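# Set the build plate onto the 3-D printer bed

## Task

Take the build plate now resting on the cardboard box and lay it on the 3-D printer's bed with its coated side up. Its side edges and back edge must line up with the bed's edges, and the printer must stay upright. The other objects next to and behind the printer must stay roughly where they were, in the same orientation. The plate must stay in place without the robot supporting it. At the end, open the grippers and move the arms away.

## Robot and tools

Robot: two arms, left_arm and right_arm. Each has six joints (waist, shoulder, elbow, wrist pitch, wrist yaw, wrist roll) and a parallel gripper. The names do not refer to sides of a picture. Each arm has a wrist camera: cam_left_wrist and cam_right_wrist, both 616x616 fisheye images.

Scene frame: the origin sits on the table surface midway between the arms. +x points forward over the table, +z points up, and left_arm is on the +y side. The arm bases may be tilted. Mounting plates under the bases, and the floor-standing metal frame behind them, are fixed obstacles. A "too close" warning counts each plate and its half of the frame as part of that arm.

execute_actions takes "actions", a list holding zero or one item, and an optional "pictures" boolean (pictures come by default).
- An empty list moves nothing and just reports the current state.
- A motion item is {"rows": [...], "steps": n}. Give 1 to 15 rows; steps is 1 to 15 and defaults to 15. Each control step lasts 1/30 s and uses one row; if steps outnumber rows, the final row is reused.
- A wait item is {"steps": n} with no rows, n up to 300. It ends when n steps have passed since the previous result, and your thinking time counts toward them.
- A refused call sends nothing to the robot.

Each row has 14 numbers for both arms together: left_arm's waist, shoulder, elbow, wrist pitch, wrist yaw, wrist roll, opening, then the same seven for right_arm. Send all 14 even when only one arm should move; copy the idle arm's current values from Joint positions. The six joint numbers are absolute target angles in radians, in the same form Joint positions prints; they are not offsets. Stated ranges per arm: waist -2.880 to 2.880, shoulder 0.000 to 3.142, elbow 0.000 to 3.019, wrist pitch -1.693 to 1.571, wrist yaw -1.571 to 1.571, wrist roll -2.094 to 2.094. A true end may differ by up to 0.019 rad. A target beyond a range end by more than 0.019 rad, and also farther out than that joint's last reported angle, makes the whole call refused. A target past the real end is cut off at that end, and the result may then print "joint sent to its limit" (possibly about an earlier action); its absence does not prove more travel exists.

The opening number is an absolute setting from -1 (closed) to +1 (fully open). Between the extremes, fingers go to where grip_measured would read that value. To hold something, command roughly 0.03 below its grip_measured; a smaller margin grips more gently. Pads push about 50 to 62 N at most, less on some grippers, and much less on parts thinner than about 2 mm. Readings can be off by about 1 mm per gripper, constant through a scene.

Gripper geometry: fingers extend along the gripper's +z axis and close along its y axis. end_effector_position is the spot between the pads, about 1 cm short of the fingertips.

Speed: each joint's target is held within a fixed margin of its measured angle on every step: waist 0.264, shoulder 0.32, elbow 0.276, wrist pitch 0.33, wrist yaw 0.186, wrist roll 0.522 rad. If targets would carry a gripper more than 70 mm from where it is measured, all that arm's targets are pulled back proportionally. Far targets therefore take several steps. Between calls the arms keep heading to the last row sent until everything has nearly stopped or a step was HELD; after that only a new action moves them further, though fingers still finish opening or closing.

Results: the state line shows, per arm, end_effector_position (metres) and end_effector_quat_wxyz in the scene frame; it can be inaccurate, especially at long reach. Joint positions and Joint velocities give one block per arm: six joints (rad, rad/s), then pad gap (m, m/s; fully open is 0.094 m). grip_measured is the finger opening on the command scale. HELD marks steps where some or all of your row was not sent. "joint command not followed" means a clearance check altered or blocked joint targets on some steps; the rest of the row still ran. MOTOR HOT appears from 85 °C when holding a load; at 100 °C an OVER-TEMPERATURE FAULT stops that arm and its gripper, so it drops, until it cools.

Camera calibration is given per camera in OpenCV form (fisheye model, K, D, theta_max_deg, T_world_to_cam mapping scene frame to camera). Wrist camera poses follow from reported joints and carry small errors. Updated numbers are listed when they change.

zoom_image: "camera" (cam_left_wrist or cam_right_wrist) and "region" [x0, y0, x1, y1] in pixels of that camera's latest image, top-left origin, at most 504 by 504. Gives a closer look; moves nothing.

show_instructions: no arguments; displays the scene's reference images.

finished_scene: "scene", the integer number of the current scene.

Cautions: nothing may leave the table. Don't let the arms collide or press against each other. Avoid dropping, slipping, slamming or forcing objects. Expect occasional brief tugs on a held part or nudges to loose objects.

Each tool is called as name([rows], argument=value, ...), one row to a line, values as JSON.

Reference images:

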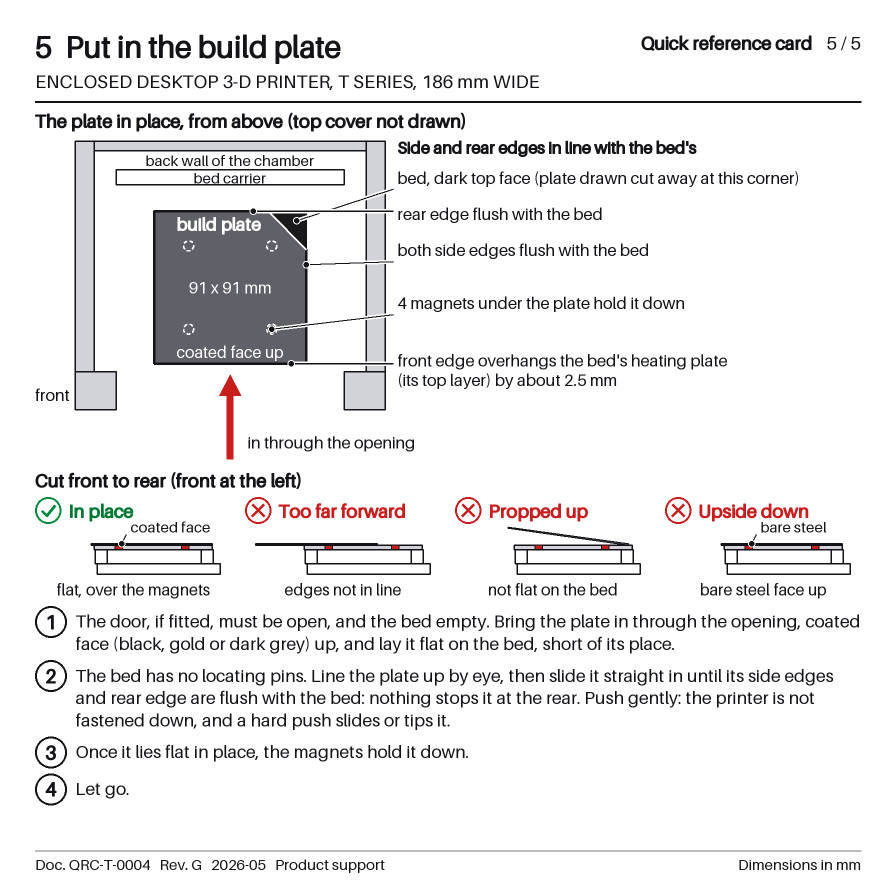

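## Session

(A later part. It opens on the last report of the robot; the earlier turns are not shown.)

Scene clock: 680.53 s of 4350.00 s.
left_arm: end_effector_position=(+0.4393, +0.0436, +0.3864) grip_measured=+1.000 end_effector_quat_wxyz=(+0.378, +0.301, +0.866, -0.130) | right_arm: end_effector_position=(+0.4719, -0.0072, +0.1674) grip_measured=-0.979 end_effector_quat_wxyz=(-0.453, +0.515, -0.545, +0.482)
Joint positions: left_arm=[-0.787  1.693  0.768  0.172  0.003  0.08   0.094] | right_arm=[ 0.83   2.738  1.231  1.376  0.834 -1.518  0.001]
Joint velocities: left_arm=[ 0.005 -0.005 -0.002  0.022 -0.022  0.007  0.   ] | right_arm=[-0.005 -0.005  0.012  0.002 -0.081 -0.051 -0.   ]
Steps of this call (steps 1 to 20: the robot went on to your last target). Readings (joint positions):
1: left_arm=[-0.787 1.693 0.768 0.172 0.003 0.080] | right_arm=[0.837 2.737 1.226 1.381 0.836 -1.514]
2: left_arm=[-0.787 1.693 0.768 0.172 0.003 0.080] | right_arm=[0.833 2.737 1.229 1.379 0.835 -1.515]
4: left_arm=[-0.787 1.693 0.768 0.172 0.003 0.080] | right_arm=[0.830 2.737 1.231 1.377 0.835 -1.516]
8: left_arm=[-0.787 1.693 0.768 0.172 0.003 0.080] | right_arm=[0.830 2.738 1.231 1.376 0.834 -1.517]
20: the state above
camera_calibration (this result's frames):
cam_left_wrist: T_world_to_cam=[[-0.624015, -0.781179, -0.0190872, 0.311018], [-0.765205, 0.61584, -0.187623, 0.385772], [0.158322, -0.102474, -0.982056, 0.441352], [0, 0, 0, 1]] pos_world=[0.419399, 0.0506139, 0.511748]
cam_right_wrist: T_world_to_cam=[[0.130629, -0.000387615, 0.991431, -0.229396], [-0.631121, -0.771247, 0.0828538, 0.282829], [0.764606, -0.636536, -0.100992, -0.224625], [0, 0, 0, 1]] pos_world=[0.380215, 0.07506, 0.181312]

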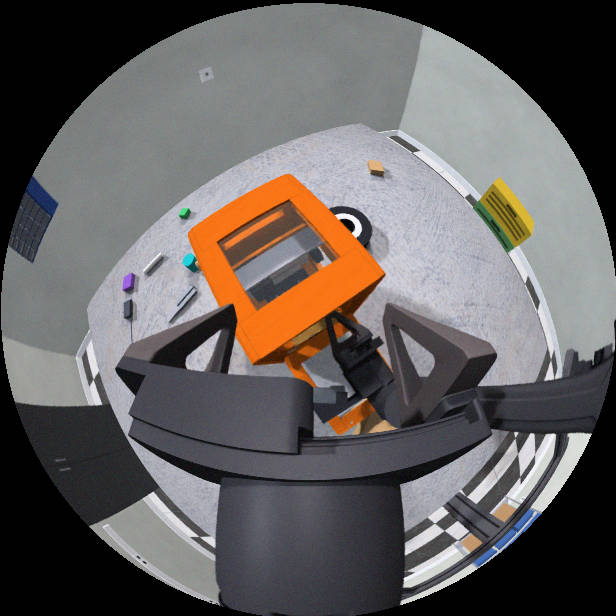

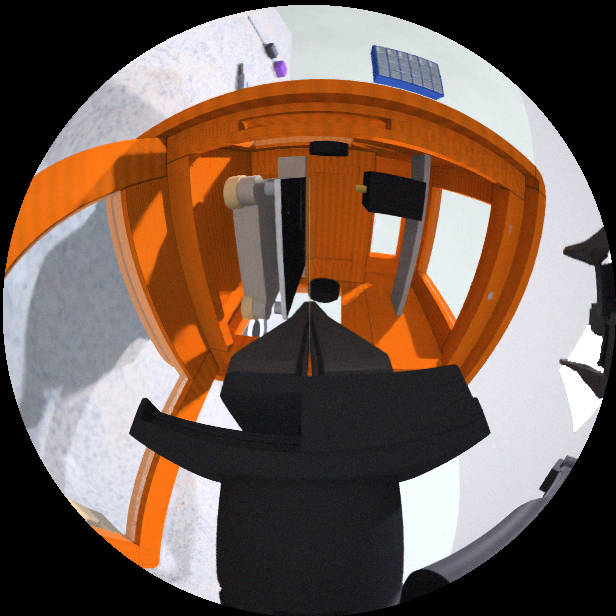

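zoom_image(camera="cam_right_wrist", region=[215, 160, 375, 345])

Region (215, 160, 375, 345) of cam_right_wrist's 616x616 image, scaled by 2.724, with more detail than that image has; it fills the left 436 columns of this view, and the rest is white.

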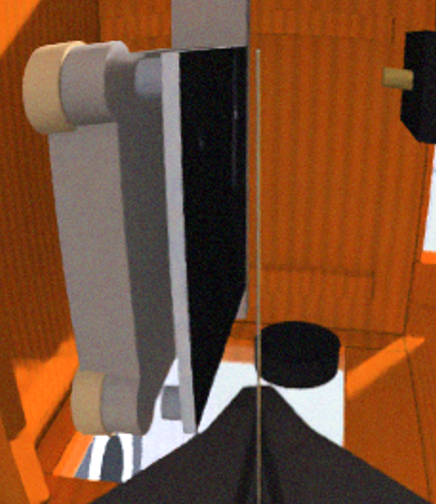

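execute_actions([
  {"rows": [[-0.795,1.685,0.77,0.172,0,0.08,1,0.833,2.757,1.249,1.376,0.831,-1.529,-1],[-0.795,1.685,0.77,0.172,0,0.08,1,0.833,2.759,1.251,1.376,0.831,-1.529,-1],[-0.795,1.685,0.77,0.172,0,0.08,1,0.833,2.761,1.253,1.376,0.831,-1.529,-1],[-0.795,1.685,0.77,0.172,0,0.08,1,0.833,2.763,1.255,1.376,0.831,-1.529,-1],[-0.795,1.685,0.77,0.172,0,0.08,1,0.833,2.765,1.257,1.376,0.831,-1.529,-1],[-0.795,1.685,0.77,0.172,0,0.08,1,0.833,2.767,1.259,1.376,0.831,-1.529,-1],[-0.795,1.685,0.77,0.172,0,0.08,1,0.833,2.769,1.261,1.376,0.831,-1.529,-1],[-0.795,1.685,0.77,0.172,0,0.08,1,0.833,2.771,1.263,1.376,0.831,-1.529,-1],[-0.795,1.685,0.77,0.172,0,0.08,1,0.833,2.773,1.264,1.376,0.831,-1.529,-1]], "steps": 15},
], pictures=false)

execute_actions([
  {"steps": 10},
])

Scene clock: 706.87 s of 4350.00 s.
left_arm: end_effector_position=(+0.4393, +0.0436, +0.3864) grip_measured=+1.000 end_effector_quat_wxyz=(+0.378, +0.301, +0.866, -0.130) | right_arm: end_effector_position=(+0.4714, -0.0071, +0.1602) grip_measured=-0.979 end_effector_quat_wxyz=(-0.451, +0.517, -0.545, +0.482)
Joint positions: left_arm=[-0.787  1.693  0.768  0.172  0.003  0.08   0.094] | right_arm=[ 0.83   2.754  1.243  1.376  0.834 -1.518  0.001]
Joint velocities: left_arm=[-0.005  0.005 -0.002 -0.007 -0.022  0.007  0.   ] | right_arm=[-0.015 -0.005  0.012 -0.002 -0.022 -0.007  0.   ]
Steps of this call (steps 1 to 15: the robot went on to your last target; steps 16 to 90: nothing new was sent; then 22.83 s passed at rest; steps 91 to 105: all 15 steps of this action). Readings (joint positions):
91: left_arm=[-0.787 1.693 0.768 0.172 0.003 0.080] | right_arm=[0.830 2.738 1.231 1.376 0.834 -1.518]
92: left_arm=[-0.787 1.693 0.768 0.172 0.003 0.080] | right_arm=[0.830 2.738 1.231 1.376 0.834 -1.518]
94: left_arm=[-0.787 1.693 0.768 0.172 0.003 0.080] | right_arm=[0.830 2.739 1.231 1.376 0.834 -1.518]
98: left_arm=[-0.787 1.693 0.768 0.172 0.003 0.080] | right_arm=[0.830 2.747 1.235 1.376 0.834 -1.518]
105: the state above

Scene clock: 707.20 s of 4350.00 s.
left_arm: end_effector_position=(+0.4393, +0.0436, +0.3864) grip_measured=+1.000 end_effector_quat_wxyz=(+0.378, +0.301, +0.866, -0.130) | right_arm: end_effector_position=(+0.4716, -0.0070, +0.1603) grip_measured=-0.979 end_effector_quat_wxyz=(-0.452, +0.517, -0.545, +0.482)
Joint positions: left_arm=[-0.787  1.693  0.768  0.172  0.003  0.08   0.094] | right_arm=[ 0.83   2.754  1.244  1.376  0.834 -1.518  0.001]
Joint velocities: left_arm=[-0.015 -0.015 -0.012  0.002  0.007 -0.007  0.   ] | right_arm=[-0.005 -0.024 -0.002  0.002  0.11   0.022 -0.   ]
Steps of this call (steps 1 to 10: the robot went on to your last target). Readings (joint positions):
1: left_arm=[-0.787 1.693 0.768 0.172 0.003 0.080] | right_arm=[0.830 2.754 1.243 1.376 0.834 -1.518]
2: left_arm=[-0.787 1.693 0.768 0.172 0.003 0.080] | right_arm=[0.830 2.754 1.244 1.376 0.834 -1.518]
4: left_arm=[-0.787 1.693 0.768 0.172 0.003 0.080] | right_arm=[0.830 2.754 1.244 1.376 0.834 -1.518]
8: left_arm=[-0.787 1.693 0.768 0.172 0.003 0.080] | right_arm=[0.830 2.754 1.244 1.376 0.834 -1.518]
10: the state above
camera_calibration (this result's frames):
cam_left_wrist: T_world_to_cam=[[-0.624015, -0.781179, -0.0190872, 0.311018], [-0.765205, 0.61584, -0.187623, 0.385772], [0.158322, -0.102474, -0.982056, 0.441352], [0, 0, 0, 1]] pos_world=[0.419399, 0.0506139, 0.511748]
cam_right_wrist: T_world_to_cam=[[0.133327, 0.0022816, 0.99107, -0.223504], [-0.630728, -0.771154, 0.0866259, 0.282558], [0.764465, -0.636644, -0.101376, -0.224815], [0, 0, 0, 1]] pos_world=[0.379879, 0.0752783, 0.17424]

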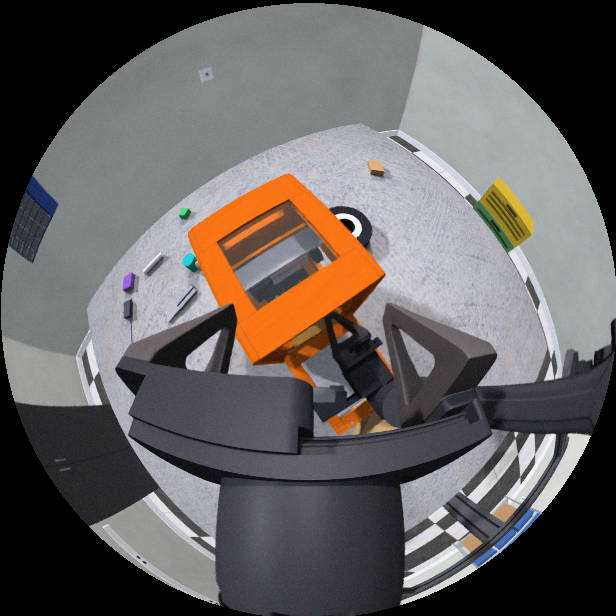

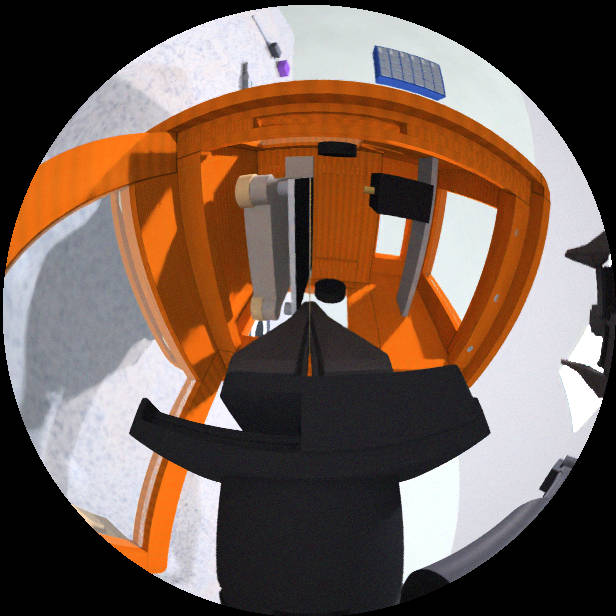

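execute_actions([
  {"rows": [[-0.795,1.685,0.77,0.172,0,0.08,1,0.833,2.765,1.264,1.376,0.831,-1.529,-0.97],[-0.795,1.685,0.77,0.172,0,0.08,1,0.833,2.765,1.264,1.376,0.831,-1.529,-0.95],[-0.795,1.685,0.77,0.172,0,0.08,1,0.833,2.765,1.264,1.376,0.831,-1.529,-0.92],[-0.795,1.685,0.77,0.172,0,0.08,1,0.833,2.765,1.264,1.376,0.831,-1.529,-0.88],[-0.795,1.685,0.77,0.172,0,0.08,1,0.833,2.765,1.264,1.376,0.831,-1.529,-0.84],[-0.795,1.685,0.77,0.172,0,0.08,1,0.833,2.765,1.264,1.376,0.831,-1.529,-0.8],[-0.795,1.685,0.77,0.172,0,0.08,1,0.833,2.765,1.264,1.376,0.831,-1.529,-0.76],[-0.795,1.685,0.77,0.172,0,0.08,1,0.833,2.765,1.264,1.376,0.831,-1.529,-0.72],[-0.795,1.685,0.77,0.172,0,0.08,1,0.833,2.765,1.264,1.376,0.831,-1.529,-0.68],[-0.795,1.685,0.77,0.172,0,0.08,1,0.833,2.765,1.264,1.376,0.831,-1.529,-0.64],[-0.795,1.685,0.77,0.172,0,0.08,1,0.833,2.765,1.264,1.376,0.831,-1.529,-0.6],[-0.795,1.685,0.77,0.172,0,0.08,1,0.833,2.765,1.264,1.376,0.831,-1.529,-0.55],[-0.795,1.685,0.77,0.172,0,0.08,1,0.833,2.765,1.264,1.376,0.831,-1.529,-0.5],[-0.795,1.685,0.77,0.172,0,0.08,1,0.833,2.765,1.264,1.376,0.831,-1.529,-0.44],[-0.795,1.685,0.77,0.172,0,0.08,1,0.833,2.765,1.264,1.376,0.831,-1.529,-0.36]], "steps": 15},
], pictures=false)

execute_actions([
  {"steps": 8},
])

Scene clock: 727.97 s of 4350.00 s.
left_arm: end_effector_position=(+0.4393, +0.0436, +0.3864) grip_measured=+1.000 end_effector_quat_wxyz=(+0.378, +0.301, +0.866, -0.130) | right_arm: end_effector_position=(+0.4716, -0.0070, +0.1603) grip_measured=-0.395 end_effector_quat_wxyz=(-0.452, +0.517, -0.545, +0.482)
Joint positions: left_arm=[-0.787  1.693  0.768  0.172  0.003  0.08   0.094] | right_arm=[ 0.83   2.754  1.244  1.376  0.834 -1.518  0.028]
Joint velocities: left_arm=[-0.015 -0.015  0.007  0.007 -0.007  0.051  0.   ] | right_arm=[-0.005  0.005 -0.002 -0.007 -0.022 -0.037  0.068]
Steps of this call (steps 1 to 15: the robot went on to your last target; steps 16 to 90: nothing new was sent; then 17.27 s passed at rest; steps 91 to 105: all 15 steps of this action). Readings (joint positions):
91: left_arm=[-0.787 1.693 0.768 0.172 0.003 0.080] | right_arm=[0.830 2.754 1.244 1.376 0.834 -1.518]
92: left_arm=[-0.787 1.693 0.768 0.172 0.003 0.080] | right_arm=[0.830 2.754 1.244 1.376 0.834 -1.518]
94: left_arm=[-0.787 1.693 0.768 0.172 0.003 0.080] | right_arm=[0.830 2.754 1.244 1.376 0.834 -1.518]
98: left_arm=[-0.787 1.693 0.768 0.172 0.003 0.080] | right_arm=[0.830 2.754 1.244 1.376 0.834 -1.518]
105: the state above

Scene clock: 728.23 s of 4350.00 s.
left_arm: end_effector_position=(+0.4393, +0.0436, +0.3864) grip_measured=+1.000 end_effector_quat_wxyz=(+0.378, +0.301, +0.866, -0.130) | right_arm: end_effector_position=(+0.4716, -0.0070, +0.1603) grip_measured=-0.361 end_effector_quat_wxyz=(-0.452, +0.517, -0.545, +0.482)
Joint positions: left_arm=[-0.787  1.693  0.768  0.172  0.003  0.08   0.094] | right_arm=[ 0.83   2.754  1.244  1.376  0.834 -1.518  0.03 ]
Joint velocities: left_arm=[ 0.015 -0.005  0.002  0.007 -0.007  0.007  0.   ] | right_arm=[ 0.005 -0.005  0.002 -0.007  0.007  0.081 -0.   ]
Steps of this call (steps 1 to 8: the robot went on to your last target). Readings (joint positions):
1: left_arm=[-0.787 1.693 0.768 0.172 0.003 0.080] | right_arm=[0.830 2.754 1.244 1.376 0.834 -1.518]
2: left_arm=[-0.787 1.693 0.768 0.172 0.003 0.080] | right_arm=[0.830 2.754 1.244 1.376 0.834 -1.518]
4: left_arm=[-0.787 1.693 0.768 0.172 0.003 0.080] | right_arm=[0.830 2.754 1.244 1.376 0.834 -1.518]
8: the state above
camera_calibration (this result's frames):
cam_left_wrist: T_world_to_cam=[[-0.624015, -0.781179, -0.0190872, 0.311018], [-0.765205, 0.61584, -0.187623, 0.385772], [0.158322, -0.102474, -0.982056, 0.441352], [0, 0, 0, 1]] pos_world=[0.419399, 0.0506139, 0.511748]
cam_right_wrist: T_world_to_cam=[[0.133327, 0.0022816, 0.99107, -0.223504], [-0.630728, -0.771154, 0.0866259, 0.282558], [0.764465, -0.636644, -0.101376, -0.224815], [0, 0, 0, 1]] pos_world=[0.379879, 0.0752783, 0.17424]

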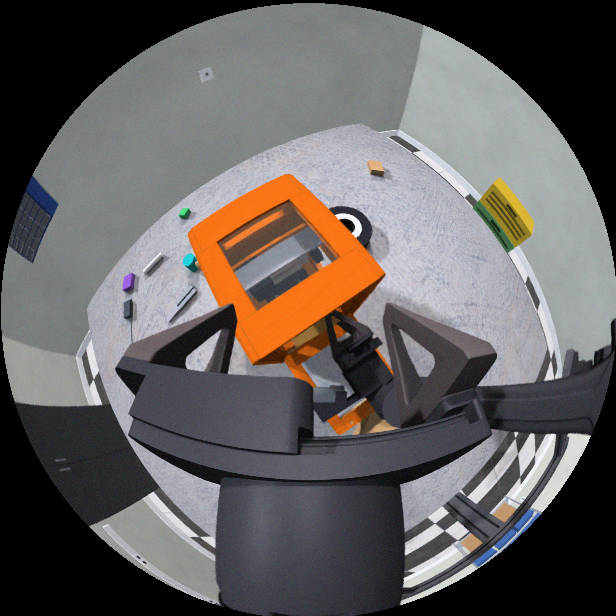

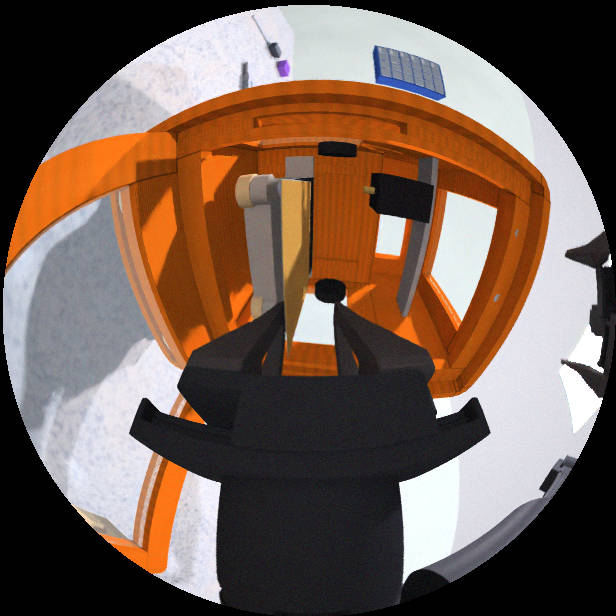

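execute_actions([
  {"rows": [[-0.795,1.685,0.77,0.172,0,0.08,1,0.842,2.74,1.24,1.372,0.838,-1.529,-0.3],[-0.795,1.685,0.77,0.172,0,0.08,1,0.847,2.732,1.238,1.368,0.843,-1.529,-0.28],[-0.795,1.685,0.77,0.172,0,0.08,1,0.854,2.728,1.236,1.363,0.85,-1.529,-0.28],[-0.795,1.685,0.77,0.172,0,0.08,1,0.863,2.726,1.234,1.356,0.859,-1.529,-0.28],[-0.795,1.685,0.77,0.172,0,0.08,1,0.873,2.724,1.231,1.348,0.869,-1.529,-0.28],[-0.795,1.685,0.77,0.172,0,0.08,1,0.883,2.722,1.228,1.34,0.879,-1.529,-0.28],[-0.795,1.685,0.77,0.172,0,0.08,1,0.893,2.72,1.225,1.332,0.889,-1.529,-0.28],[-0.795,1.685,0.77,0.172,0,0.08,1,0.903,2.719,1.222,1.324,0.899,-1.529,-0.28],[-0.795,1.685,0.77,0.172,0,0.08,1,0.913,2.718,1.219,1.316,0.909,-1.529,-0.28],[-0.795,1.685,0.77,0.172,0,0.08,1,0.923,2.717,1.217,1.308,0.919,-1.529,-0.28],[-0.795,1.685,0.77,0.172,0,0.08,1,0.932,2.716,1.215,1.3,0.929,-1.529,-0.28],[-0.795,1.685,0.77,0.172,0,0.08,1,0.94,2.715,1.213,1.293,0.938,-1.52,-0.28],[-0.795,1.685,0.77,0.172,0,0.08,1,0.946,2.714,1.212,1.287,0.945,-1.5,-0.28],[-0.795,1.685,0.77,0.172,0,0.08,1,0.951,2.713,1.211,1.283,0.95,-1.47,-0.28],[-0.795,1.685,0.77,0.172,0,0.08,1,0.954,2.712,1.21,1.28,0.953,-1.42,-0.28]], "steps": 15},
], pictures=false)

execute_actions([
  {"rows": [[-0.795,1.685,0.77,0.172,0,0.08,1,0.954,2.712,1.21,1.28,0.953,-1.34,-0.28],[-0.795,1.685,0.77,0.172,0,0.08,1,0.954,2.712,1.21,1.28,0.953,-1.23,-0.28],[-0.795,1.685,0.77,0.172,0,0.08,1,0.954,2.712,1.21,1.28,0.953,-1.11,-0.28],[-0.795,1.685,0.77,0.172,0,0.08,1,0.954,2.712,1.21,1.28,0.953,-0.99,-0.28],[-0.795,1.685,0.77,0.172,0,0.08,1,0.954,2.712,1.21,1.28,0.953,-0.87,-0.28],[-0.795,1.685,0.77,0.172,0,0.08,1,0.954,2.712,1.21,1.28,0.953,-0.75,-0.28],[-0.795,1.685,0.77,0.172,0,0.08,1,0.954,2.712,1.21,1.28,0.953,-0.63,-0.28],[-0.795,1.685,0.77,0.172,0,0.08,1,0.954,2.712,1.21,1.28,0.953,-0.51,-0.28],[-0.795,1.685,0.77,0.172,0,0.08,1,0.954,2.712,1.21,1.28,0.953,-0.39,-0.28],[-0.795,1.685,0.77,0.172,0,0.08,1,0.954,2.712,1.21,1.28,0.953,-0.27,-0.2],[-0.795,1.685,0.77,0.172,0,0.08,1,0.954,2.712,1.21,1.28,0.953,-0.15,-0.1],[-0.795,1.685,0.77,0.172,0,0.08,1,0.954,2.712,1.21,1.28,0.953,-0.04,0],[-0.795,1.685,0.77,0.172,0,0.08,1,0.954,2.712,1.21,1.28,0.953,0.05,0.1],[-0.795,1.685,0.77,0.172,0,0.08,1,0.954,2.712,1.21,1.28,0.953,0.12,0.2],[-0.795,1.685,0.77,0.172,0,0.08,1,0.954,2.712,1.21,1.28,0.953,0.165,0.3]], "steps": 15},
], pictures=false)

execute_actions([
  {"steps": 25},
])

Scene clock: 777.10 s of 4350.00 s.
left_arm: end_effector_position=(+0.4393, +0.0436, +0.3864) grip_measured=+1.000 end_effector_quat_wxyz=(+0.378, +0.301, +0.866, -0.130) | right_arm: end_effector_position=(+0.4209, +0.0217, +0.1462) grip_measured=-0.281 end_effector_quat_wxyz=(-0.419, +0.548, -0.537, +0.486)
Joint positions: left_arm=[-0.787  1.693  0.768  0.172  0.003  0.08   0.094] | right_arm=[ 0.944  2.754  1.217  1.294  0.945 -1.498  0.034]
Joint velocities: left_arm=[ 0.005  0.005  0.002  0.017 -0.022 -0.081  0.   ] | right_arm=[ 0.269 -0.015 -0.037 -0.154  0.037  0.403 -0.   ]
Steps of this call (steps 1 to 15: the robot went on to your last target; steps 16 to 90: nothing new was sent; then 45.37 s passed at rest; steps 91 to 105: all 15 steps of this action). Readings (joint positions):
91: left_arm=[-0.787 1.693 0.768 0.172 0.003 0.080] | right_arm=[0.830 2.754 1.244 1.376 0.834 -1.518]
92: left_arm=[-0.787 1.693 0.768 0.172 0.003 0.080] | right_arm=[0.831 2.754 1.244 1.376 0.837 -1.518]
94: left_arm=[-0.787 1.693 0.768 0.172 0.003 0.080] | right_arm=[0.834 2.754 1.244 1.371 0.850 -1.518]
98: left_arm=[-0.787 1.693 0.768 0.172 0.003 0.080] | right_arm=[0.860 2.754 1.236 1.345 0.889 -1.518]
105: the state above

Scene clock: 777.60 s of 4350.00 s.
left_arm: end_effector_position=(+0.4393, +0.0436, +0.3864) grip_measured=+1.000 end_effector_quat_wxyz=(+0.378, +0.301, +0.866, -0.130) | right_arm: end_effector_position=(+0.4144, +0.0289, +0.1466) grip_measured=+0.253 end_effector_quat_wxyz=(+0.622, -0.141, +0.755, -0.149)
Joint positions: left_arm=[-0.787  1.693  0.768  0.172  0.003  0.08   0.094] | right_arm=[ 0.962  2.752  1.215  1.285  0.95  -0.256  0.059]
Joint velocities: left_arm=[ 0.005 -0.015 -0.007 -0.012 -0.007 -0.007  0.   ] | right_arm=[-0.005 -0.005 -0.002 -0.002  0.022  2.703  0.092]
Steps of this call (steps 1 to 15: all 15 steps of this action). Readings (joint positions):
1: left_arm=[-0.787 1.693 0.768 0.172 0.003 0.080] | right_arm=[0.952 2.754 1.216 1.290 0.947 -1.473]
2: left_arm=[-0.787 1.693 0.768 0.172 0.003 0.080] | right_arm=[0.958 2.754 1.216 1.288 0.948 -1.431]
4: left_arm=[-0.787 1.693 0.768 0.172 0.003 0.080] | right_arm=[0.962 2.754 1.215 1.286 0.948 -1.304]
8: left_arm=[-0.787 1.693 0.768 0.172 0.003 0.080] | right_arm=[0.962 2.753 1.215 1.285 0.950 -0.945]
15: the state above

Scene clock: 778.43 s of 4350.00 s.
left_arm: end_effector_position=(+0.4393, +0.0436, +0.3864) grip_measured=+1.000 end_effector_quat_wxyz=(+0.378, +0.301, +0.866, -0.130) | right_arm: end_effector_position=(+0.4144, +0.0289, +0.1466) grip_measured=+0.299 end_effector_quat_wxyz=(+0.640, +0.015, +0.768, -0.021)
Joint positions: left_arm=[-0.787  1.693  0.768  0.172  0.003  0.08   0.094] | right_arm=[0.962 2.752 1.215 1.285 0.95  0.151 0.061]
Joint velocities: left_arm=[-0.005 -0.005  0.007 -0.012 -0.037 -0.037  0.   ] | right_arm=[-0.015 -0.005  0.012  0.012 -0.022  0.007 -0.001]
Steps of this call (steps 1 to 25: the robot went on to your last target). Readings (joint positions):
1: left_arm=[-0.787 1.693 0.768 0.172 0.003 0.080] | right_arm=[0.962 2.752 1.215 1.285 0.950 -0.174]
2: left_arm=[-0.787 1.693 0.768 0.172 0.003 0.080] | right_arm=[0.962 2.752 1.215 1.285 0.950 -0.108]
4: left_arm=[-0.787 1.693 0.768 0.172 0.003 0.080] | right_arm=[0.962 2.752 1.215 1.285 0.950 -0.013]
8: left_arm=[-0.787 1.693 0.768 0.172 0.003 0.080] | right_arm=[0.962 2.752 1.215 1.285 0.950 0.085]
25: the state above
camera_calibration (this result's frames):
cam_left_wrist: T_world_to_cam=[[-0.624015, -0.781179, -0.0190872, 0.311018], [-0.765205, 0.61584, -0.187623, 0.385772], [0.158322, -0.102474, -0.982056, 0.441352], [0, 0, 0, 1]] pos_world=[0.419399, 0.0506139, 0.511748]
cam_right_wrist: T_world_to_cam=[[-0.0428729, -0.998962, 0.0153576, 0.0425685], [-0.726746, 0.0206347, -0.686596, 0.405597], [0.685567, -0.0405975, -0.726877, -0.0525112], [0, 0, 0, 1]] pos_world=[0.332591, 0.0320232, 0.239658]

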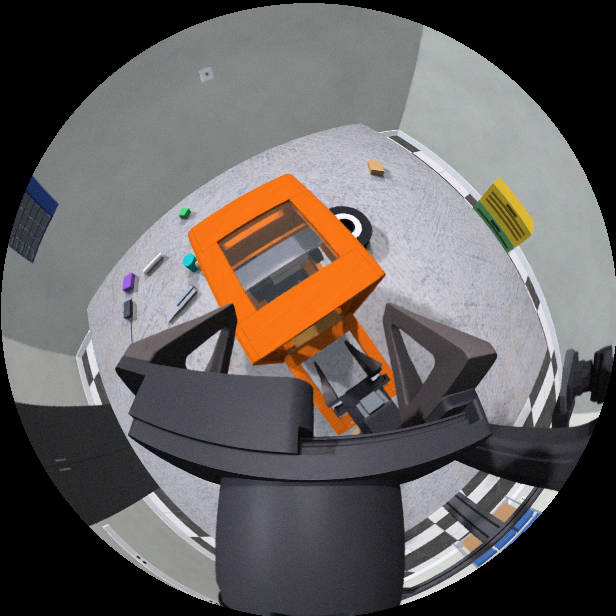

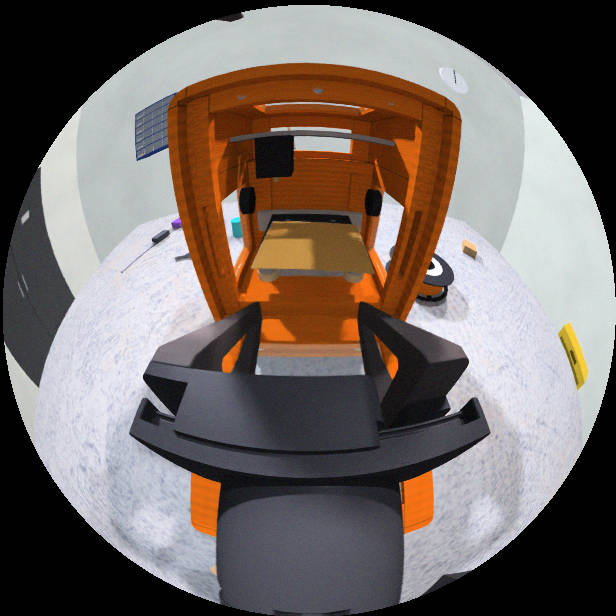

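zoom_image(camera="cam_right_wrist", region=[235, 185, 395, 325])

Region (235, 185, 395, 325) of cam_right_wrist's 616x616 image, scaled by 3.150, with more detail than that image has; it fills the top 441 rows of this view, and the rest is white.

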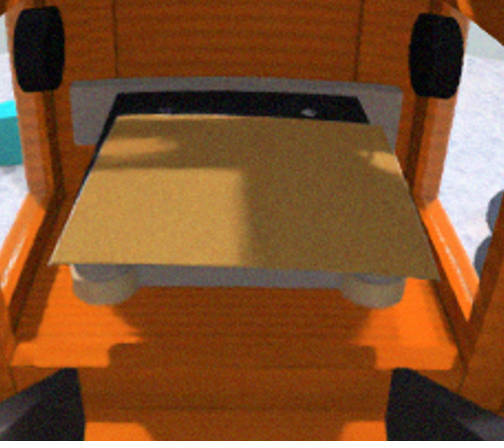

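execute_actions([
  {"rows": [[-0.795,1.685,0.77,0.172,0,0.08,1,0.951,2.73,1.235,1.279,0.947,0.14,0.3],[-0.795,1.685,0.77,0.172,0,0.08,1,0.948,2.73,1.238,1.278,0.945,0.139,0.3],[-0.795,1.685,0.77,0.172,0,0.08,1,0.944,2.73,1.242,1.276,0.942,0.138,0.3],[-0.795,1.685,0.77,0.172,0,0.08,1,0.94,2.73,1.246,1.274,0.938,0.137,0.3],[-0.795,1.685,0.77,0.172,0,0.08,1,0.936,2.73,1.25,1.272,0.934,0.136,0.3],[-0.795,1.685,0.77,0.172,0,0.08,1,0.932,2.73,1.254,1.27,0.93,0.135,0.3],[-0.795,1.685,0.77,0.172,0,0.08,1,0.928,2.73,1.258,1.268,0.926,0.134,0.3],[-0.795,1.685,0.77,0.172,0,0.08,1,0.924,2.73,1.262,1.266,0.922,0.133,0.3],[-0.795,1.685,0.77,0.172,0,0.08,1,0.92,2.73,1.266,1.264,0.918,0.132,0.3],[-0.795,1.685,0.77,0.172,0,0.08,1,0.916,2.73,1.27,1.262,0.914,0.131,0.3],[-0.795,1.685,0.77,0.172,0,0.08,1,0.912,2.73,1.274,1.26,0.91,0.13,0.3],[-0.795,1.685,0.77,0.172,0,0.08,1,0.908,2.73,1.278,1.258,0.906,0.129,0.3],[-0.795,1.685,0.77,0.172,0,0.08,1,0.905,2.73,1.282,1.256,0.902,0.128,0.3],[-0.795,1.685,0.77,0.172,0,0.08,1,0.902,2.73,1.286,1.254,0.898,0.127,0.3],[-0.795,1.685,0.77,0.172,0,0.08,1,0.899,2.73,1.29,1.252,0.894,0.126,0.3]], "steps": 15},
], pictures=false)

execute_actions([
  {"rows": [[-0.795,1.685,0.77,0.172,0,0.08,1,0.896,2.73,1.293,1.25,0.891,0.125,0.3],[-0.795,1.685,0.77,0.172,0,0.08,1,0.893,2.73,1.296,1.248,0.888,0.125,0.3],[-0.795,1.685,0.77,0.172,0,0.08,1,0.89,2.73,1.299,1.246,0.885,0.124,0.3],[-0.795,1.685,0.77,0.172,0,0.08,1,0.887,2.73,1.302,1.244,0.882,0.123,0.3],[-0.795,1.685,0.77,0.172,0,0.08,1,0.884,2.73,1.305,1.243,0.879,0.122,0.3],[-0.795,1.685,0.77,0.172,0,0.08,1,0.881,2.73,1.308,1.241,0.876,0.122,0.3],[-0.795,1.685,0.77,0.172,0,0.08,1,0.878,2.73,1.311,1.24,0.873,0.121,0.3],[-0.795,1.685,0.77,0.172,0,0.08,1,0.876,2.73,1.314,1.238,0.87,0.12,0.3],[-0.795,1.685,0.77,0.172,0,0.08,1,0.874,2.73,1.316,1.237,0.868,0.12,0.3],[-0.795,1.685,0.77,0.172,0,0.08,1,0.873,2.73,1.317,1.236,0.866,0.119,0.3]], "steps": 15},
])

Scene clock: 822.27 s of 4350.00 s.
left_arm: end_effector_position=(+0.4393, +0.0436, +0.3864) grip_measured=+1.000 end_effector_quat_wxyz=(+0.378, +0.301, +0.866, -0.130) | right_arm: end_effector_position=(+0.4451, +0.0273, +0.1489) grip_measured=+0.299 end_effector_quat_wxyz=(+0.641, +0.021, +0.767, -0.015)
Joint positions: left_arm=[-0.787  1.693  0.768  0.172  0.003  0.08   0.094] | right_arm=[0.912 2.752 1.262 1.262 0.901 0.143 0.061]
Joint velocities: left_arm=[-0.015 -0.005 -0.007 -0.007  0.007  0.037  0.   ] | right_arm=[-0.132 -0.005  0.095 -0.056 -0.139 -0.081  0.001]
Steps of this call (steps 1 to 30: the robot went on to your last target; steps 31 to 90: nothing new was sent; then 40.33 s passed at rest; steps 91 to 105: all 15 steps of this action). Readings (joint positions):
91: left_arm=[-0.787 1.693 0.768 0.172 0.003 0.080] | right_arm=[0.962 2.752 1.215 1.285 0.950 0.153]
92: left_arm=[-0.787 1.693 0.768 0.172 0.003 0.080] | right_arm=[0.961 2.752 1.215 1.285 0.949 0.153]
94: left_arm=[-0.787 1.693 0.768 0.172 0.003 0.080] | right_arm=[0.959 2.752 1.217 1.283 0.944 0.151]
98: left_arm=[-0.787 1.693 0.768 0.172 0.003 0.080] | right_arm=[0.946 2.752 1.231 1.276 0.929 0.149]
105: the state above

Scene clock: 822.77 s of 4350.00 s.
left_arm: end_effector_position=(+0.4393, +0.0436, +0.3864) grip_measured=+1.000 end_effector_quat_wxyz=(+0.378, +0.301, +0.866, -0.130) | right_arm: end_effector_position=(+0.4651, +0.0262, +0.1506) grip_measured=+0.299 end_effector_quat_wxyz=(+0.642, +0.022, +0.766, -0.013)
Joint positions: left_arm=[-0.787  1.693  0.768  0.172  0.003  0.08   0.094] | right_arm=[0.881 2.752 1.294 1.242 0.869 0.132 0.061]
Joint velocities: left_arm=[-0.015 -0.015 -0.007 -0.002 -0.007 -0.007  0.   ] | right_arm=[-0.015 -0.005 -0.007 -0.012 -0.066  0.051  0.   ]
Steps of this call (steps 1 to 15: all 15 steps of this action). Readings (joint positions):
1: left_arm=[-0.787 1.693 0.768 0.172 0.003 0.080] | right_arm=[0.908 2.752 1.265 1.260 0.897 0.141]
2: left_arm=[-0.787 1.693 0.768 0.172 0.003 0.080] | right_arm=[0.905 2.752 1.268 1.258 0.894 0.141]
4: left_arm=[-0.787 1.693 0.768 0.172 0.003 0.080] | right_arm=[0.899 2.752 1.274 1.254 0.888 0.139]
8: left_arm=[-0.787 1.693 0.768 0.172 0.003 0.080] | right_arm=[0.891 2.752 1.284 1.247 0.876 0.136]
15: the state above
camera_calibration (this result's frames):
cam_left_wrist: T_world_to_cam=[[-0.624015, -0.781179, -0.0190872, 0.311018], [-0.765205, 0.61584, -0.187623, 0.385772], [0.158322, -0.102474, -0.982056, 0.441352], [0, 0, 0, 1]] pos_world=[0.419399, 0.0506139, 0.511748]
cam_right_wrist: T_world_to_cam=[[-0.0438645, -0.999022, -0.00553184, 0.0456071], [-0.721398, 0.0355044, -0.69161, 0.443112], [0.69113, -0.0263465, -0.72225, -0.0881184], [0, 0, 0, 1]] pos_world=[0.382562, 0.0275085, 0.243069]

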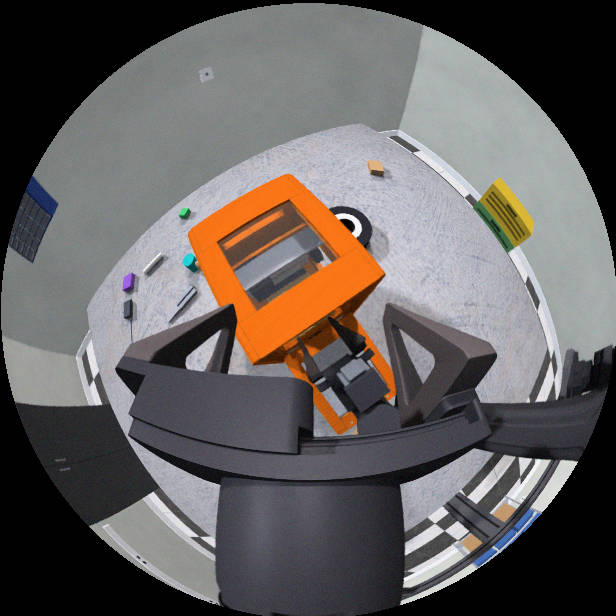

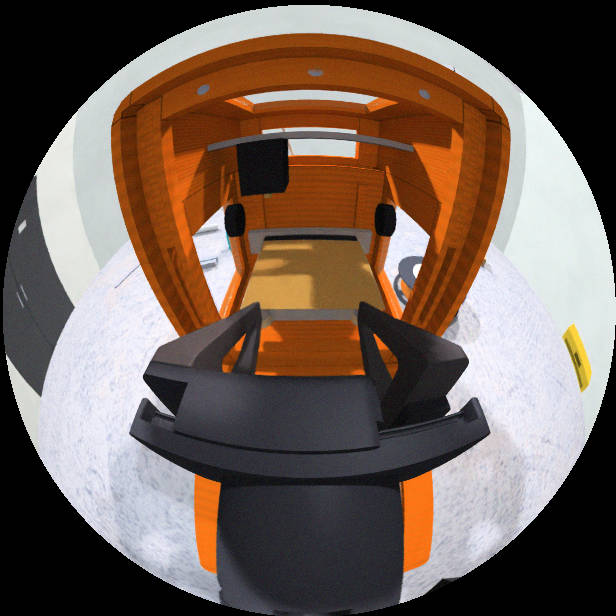

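zoom_image(camera="cam_right_wrist", region=[230, 215, 395, 330])

zoom_image(camera="cam_left_wrist", region=[240, 230, 340, 320])

Region (230, 215, 395, 330) of cam_right_wrist's 616x616 image, scaled by 3.055, with more detail than that image has; it fills the top 351 rows of this view, and the rest is white.

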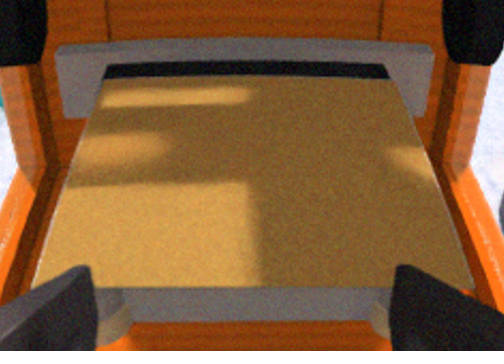

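Region (240, 230, 340, 320) of cam_left_wrist's 616x616 image, scaled by 5.040, with more detail than that image has; it fills the top 454 rows of this view, and the rest is white.

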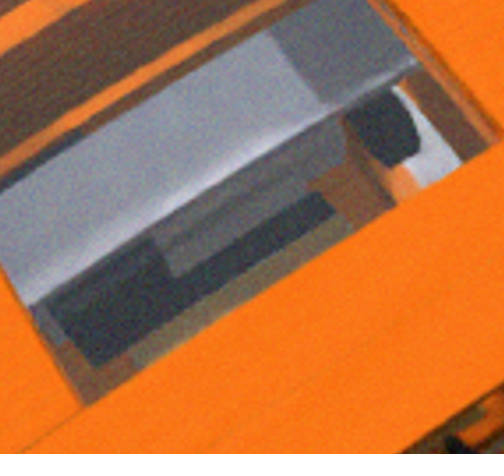

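execute_actions([
  {"rows": [[-0.795,1.685,0.77,0.172,0,0.08,1,0.8718,2.73,1.319,1.2347,0.8647,0.119,0.3],[-0.795,1.685,0.77,0.172,0,0.08,1,0.8705,2.73,1.321,1.2334,0.8634,0.118,0.3],[-0.795,1.685,0.77,0.172,0,0.08,1,0.8693,2.73,1.323,1.2321,0.8621,0.118,0.3],[-0.795,1.685,0.77,0.172,0,0.08,1,0.868,2.73,1.325,1.2308,0.8608,0.117,0.3],[-0.795,1.685,0.77,0.172,0,0.08,1,0.8668,2.73,1.327,1.2295,0.8595,0.117,0.3],[-0.795,1.685,0.77,0.172,0,0.08,1,0.8655,2.73,1.329,1.2282,0.8582,0.116,0.3],[-0.795,1.685,0.77,0.172,0,0.08,1,0.8643,2.73,1.331,1.2269,0.8569,0.116,0.3],[-0.795,1.685,0.77,0.172,0,0.08,1,0.863,2.73,1.333,1.2256,0.8556,0.115,0.3],[-0.795,1.685,0.77,0.172,0,0.08,1,0.8618,2.73,1.335,1.2243,0.8543,0.115,0.3],[-0.795,1.685,0.77,0.172,0,0.08,1,0.8606,2.73,1.336,1.223,0.853,0.114,0.3]], "steps": 15},
], pictures=false)

execute_actions([
  {"steps": 8},
])

zoom_image(camera="cam_right_wrist", region=[230, 215, 395, 330])

zoom_image(camera="cam_left_wrist", region=[240, 230, 340, 320])

Scene clock: 855.20 s of 4350.00 s.
left_arm: end_effector_position=(+0.4393, +0.0436, +0.3864) grip_measured=+1.000 end_effector_quat_wxyz=(+0.378, +0.301, +0.866, -0.130) | right_arm: end_effector_position=(+0.4741, +0.0278, +0.1517) grip_measured=+0.299 end_effector_quat_wxyz=(+0.643, +0.021, +0.766, -0.012)
Joint positions: left_arm=[-0.787  1.693  0.768  0.172  0.003  0.08   0.094] | right_arm=[0.87  2.752 1.312 1.229 0.856 0.127 0.061]
Joint velocities: left_arm=[-0.015 -0.024  0.012 -0.012 -0.11  -0.007  0.   ] | right_arm=[-0.015 -0.005  0.002  0.012 -0.022 -0.051 -0.   ]
Steps of this call (steps 1 to 15: the robot went on to your last target; steps 16 to 90: nothing new was sent; then 28.93 s passed at rest; steps 91 to 105: all 15 steps of this action). Readings (joint positions):
91: left_arm=[-0.787 1.693 0.768 0.172 0.003 0.080] | right_arm=[0.881 2.752 1.294 1.242 0.869 0.131]
92: left_arm=[-0.787 1.693 0.768 0.172 0.003 0.080] | right_arm=[0.881 2.752 1.294 1.241 0.868 0.131]
94: left_arm=[-0.787 1.693 0.768 0.172 0.003 0.080] | right_arm=[0.881 2.752 1.294 1.239 0.865 0.131]
98: left_arm=[-0.787 1.693 0.768 0.172 0.003 0.080] | right_arm=[0.878 2.752 1.301 1.234 0.860 0.129]
105: the state above

Scene clock: 855.47 s of 4350.00 s.
left_arm: end_effector_position=(+0.4393, +0.0436, +0.3864) grip_measured=+1.000 end_effector_quat_wxyz=(+0.378, +0.301, +0.866, -0.130) | right_arm: end_effector_position=(+0.4743, +0.0276, +0.1517) grip_measured=+0.299 end_effector_quat_wxyz=(+0.643, +0.021, +0.766, -0.012)
Joint positions: left_arm=[-0.787  1.693  0.768  0.172  0.003  0.08   0.094] | right_arm=[0.869 2.752 1.312 1.229 0.856 0.127 0.061]
Joint velocities: left_arm=[ 0.005 -0.015 -0.017 -0.002 -0.081  0.007  0.   ] | right_arm=[-0.005 -0.005  0.012  0.002  0.022 -0.007 -0.001]
Steps of this call (steps 1 to 8: the robot went on to your last target). Readings (joint positions):
1: left_arm=[-0.787 1.693 0.768 0.172 0.003 0.080] | right_arm=[0.869 2.752 1.312 1.229 0.856 0.127]
2: left_arm=[-0.787 1.693 0.768 0.172 0.003 0.080] | right_arm=[0.869 2.752 1.312 1.229 0.856 0.127]
4: left_arm=[-0.787 1.693 0.768 0.172 0.003 0.080] | right_arm=[0.869 2.752 1.312 1.229 0.856 0.127]
8: the state above
camera_calibration (this result's frames):
cam_left_wrist: T_world_to_cam=[[-0.624015, -0.781179, -0.0190872, 0.311018], [-0.765205, 0.61584, -0.187623, 0.385772], [0.158322, -0.102474, -0.982056, 0.441352], [0, 0, 0, 1]] pos_world=[0.419399, 0.0506139, 0.511748]
cam_right_wrist: T_world_to_cam=[[-0.0418842, -0.999107, -0.00548943, 0.0464494], [-0.720666, 0.034016, -0.692448, 0.450304], [0.692016, -0.0250466, -0.721447, -0.0941972], [0, 0, 0, 1]] pos_world=[0.39165, 0.028731, 0.244109]

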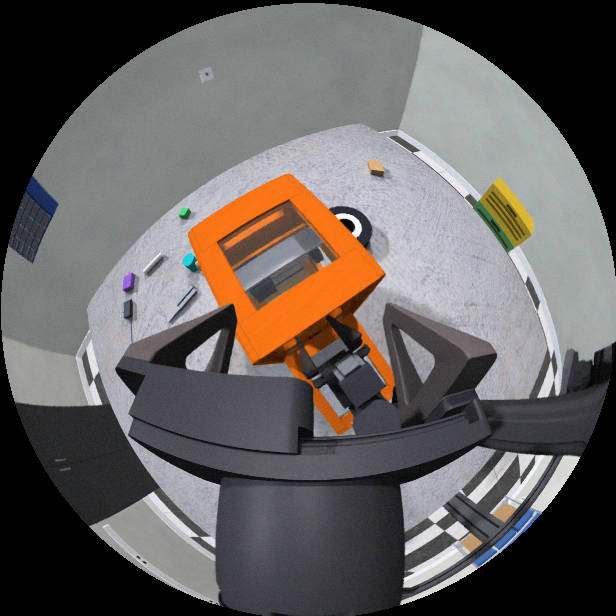

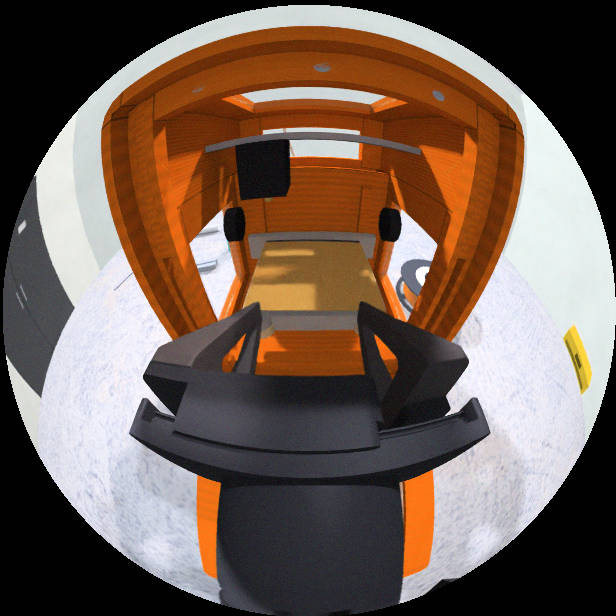

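Region (230, 215, 395, 330) of cam_right_wrist's 616x616 image, scaled by 3.055, with more detail than that image has; it fills the top 351 rows of this view, and the rest is white.

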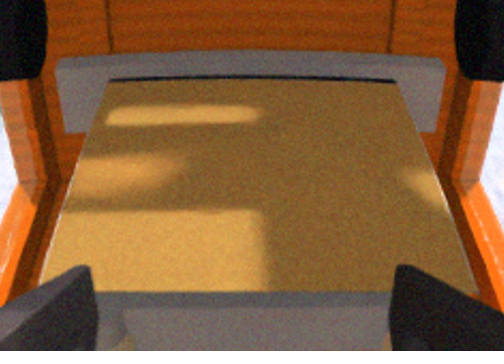

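Region (240, 230, 340, 320) of cam_left_wrist's 616x616 image, scaled by 5.040, with more detail than that image has; it fills the top 454 rows of this view, and the rest is white.

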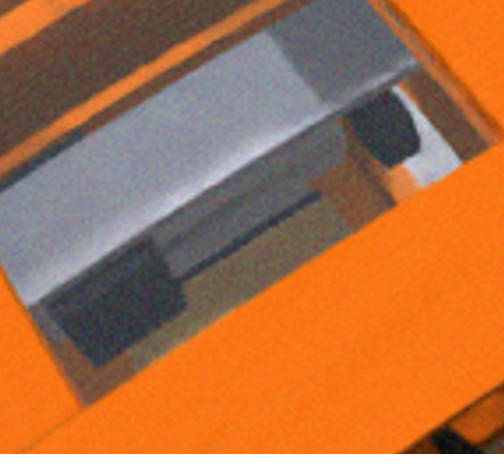

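execute_actions(actions=[])

Scene clock: 892.43 s of 4350.00 s.
left_arm: end_effector_position=(+0.4393, +0.0436, +0.3864) grip_measured=+1.000 end_effector_quat_wxyz=(+0.378, +0.301, +0.866, -0.130) | right_arm: end_effector_position=(+0.4743, +0.0276, +0.1517) grip_measured=+0.299 end_effector_quat_wxyz=(+0.643, +0.021, +0.766, -0.012)
Joint positions: left_arm=[-0.787  1.693  0.768  0.172  0.003  0.08   0.094] | right_arm=[0.869 2.752 1.312 1.229 0.856 0.126 0.061]
Joint velocities: left_arm=[ 0.005 -0.005 -0.007 -0.007 -0.007  0.037  0.   ] | right_arm=[-0.015 -0.015 -0.007  0.002  0.081 -0.037  0.001]
Steps of this call (steps 1 to 15: the robot went on to your last target; steps 16 to 90: nothing new was sent; then 33.97 s passed at rest). Readings (joint positions):
1: left_arm=[-0.787 1.693 0.768 0.172 0.003 0.080] | right_arm=[0.869 2.752 1.312 1.229 0.856 0.127]
2: left_arm=[-0.787 1.693 0.768 0.172 0.003 0.080] | right_arm=[0.869 2.752 1.312 1.229 0.856 0.126]
4: left_arm=[-0.787 1.693 0.768 0.172 0.003 0.080] | right_arm=[0.869 2.752 1.312 1.229 0.856 0.126]
8: left_arm=[-0.787 1.693 0.768 0.172 0.003 0.080] | right_arm=[0.869 2.752 1.312 1.229 0.856 0.126]
90: the state above
All arms were judged still, so your last target was given up. Only a new action makes them travel on or press farther. Fingers that are still opening or closing keep moving.
camera_calibration (this result's frames):
cam_left_wrist: T_world_to_cam=[[-0.624015, -0.781179, -0.0190872, 0.311018], [-0.765205, 0.61584, -0.187623, 0.385772], [0.158322, -0.102474, -0.982056, 0.441352], [0, 0, 0, 1]] pos_world=[0.419399, 0.0506139, 0.511748]
cam_right_wrist: T_world_to_cam=[[-0.0418182, -0.999112, -0.00511375, 0.0463612], [-0.72068, 0.0337085, -0.692448, 0.45032], [0.692005, -0.0252715, -0.72145, -0.0941854], [0, 0, 0, 1]] pos_world=[0.391652, 0.0287603, 0.24411]

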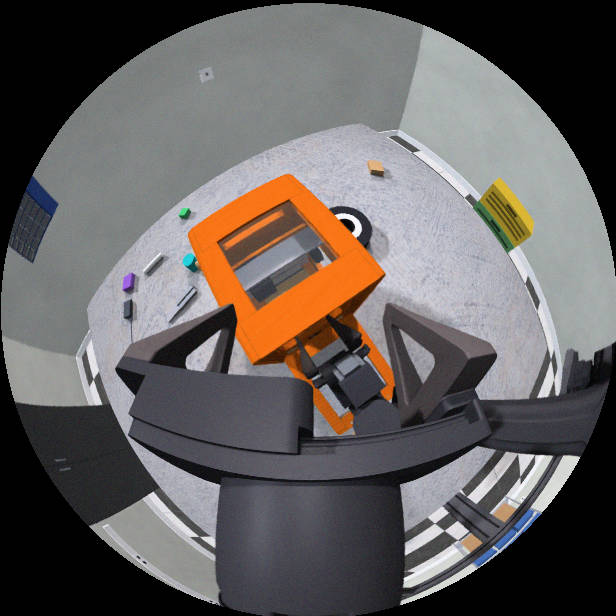

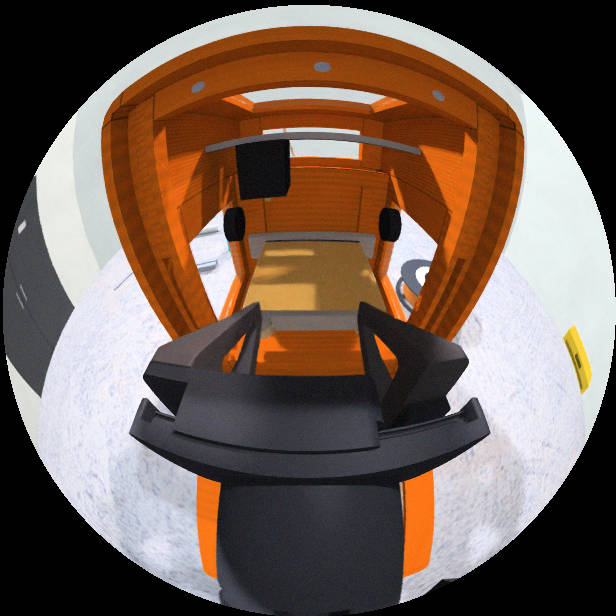

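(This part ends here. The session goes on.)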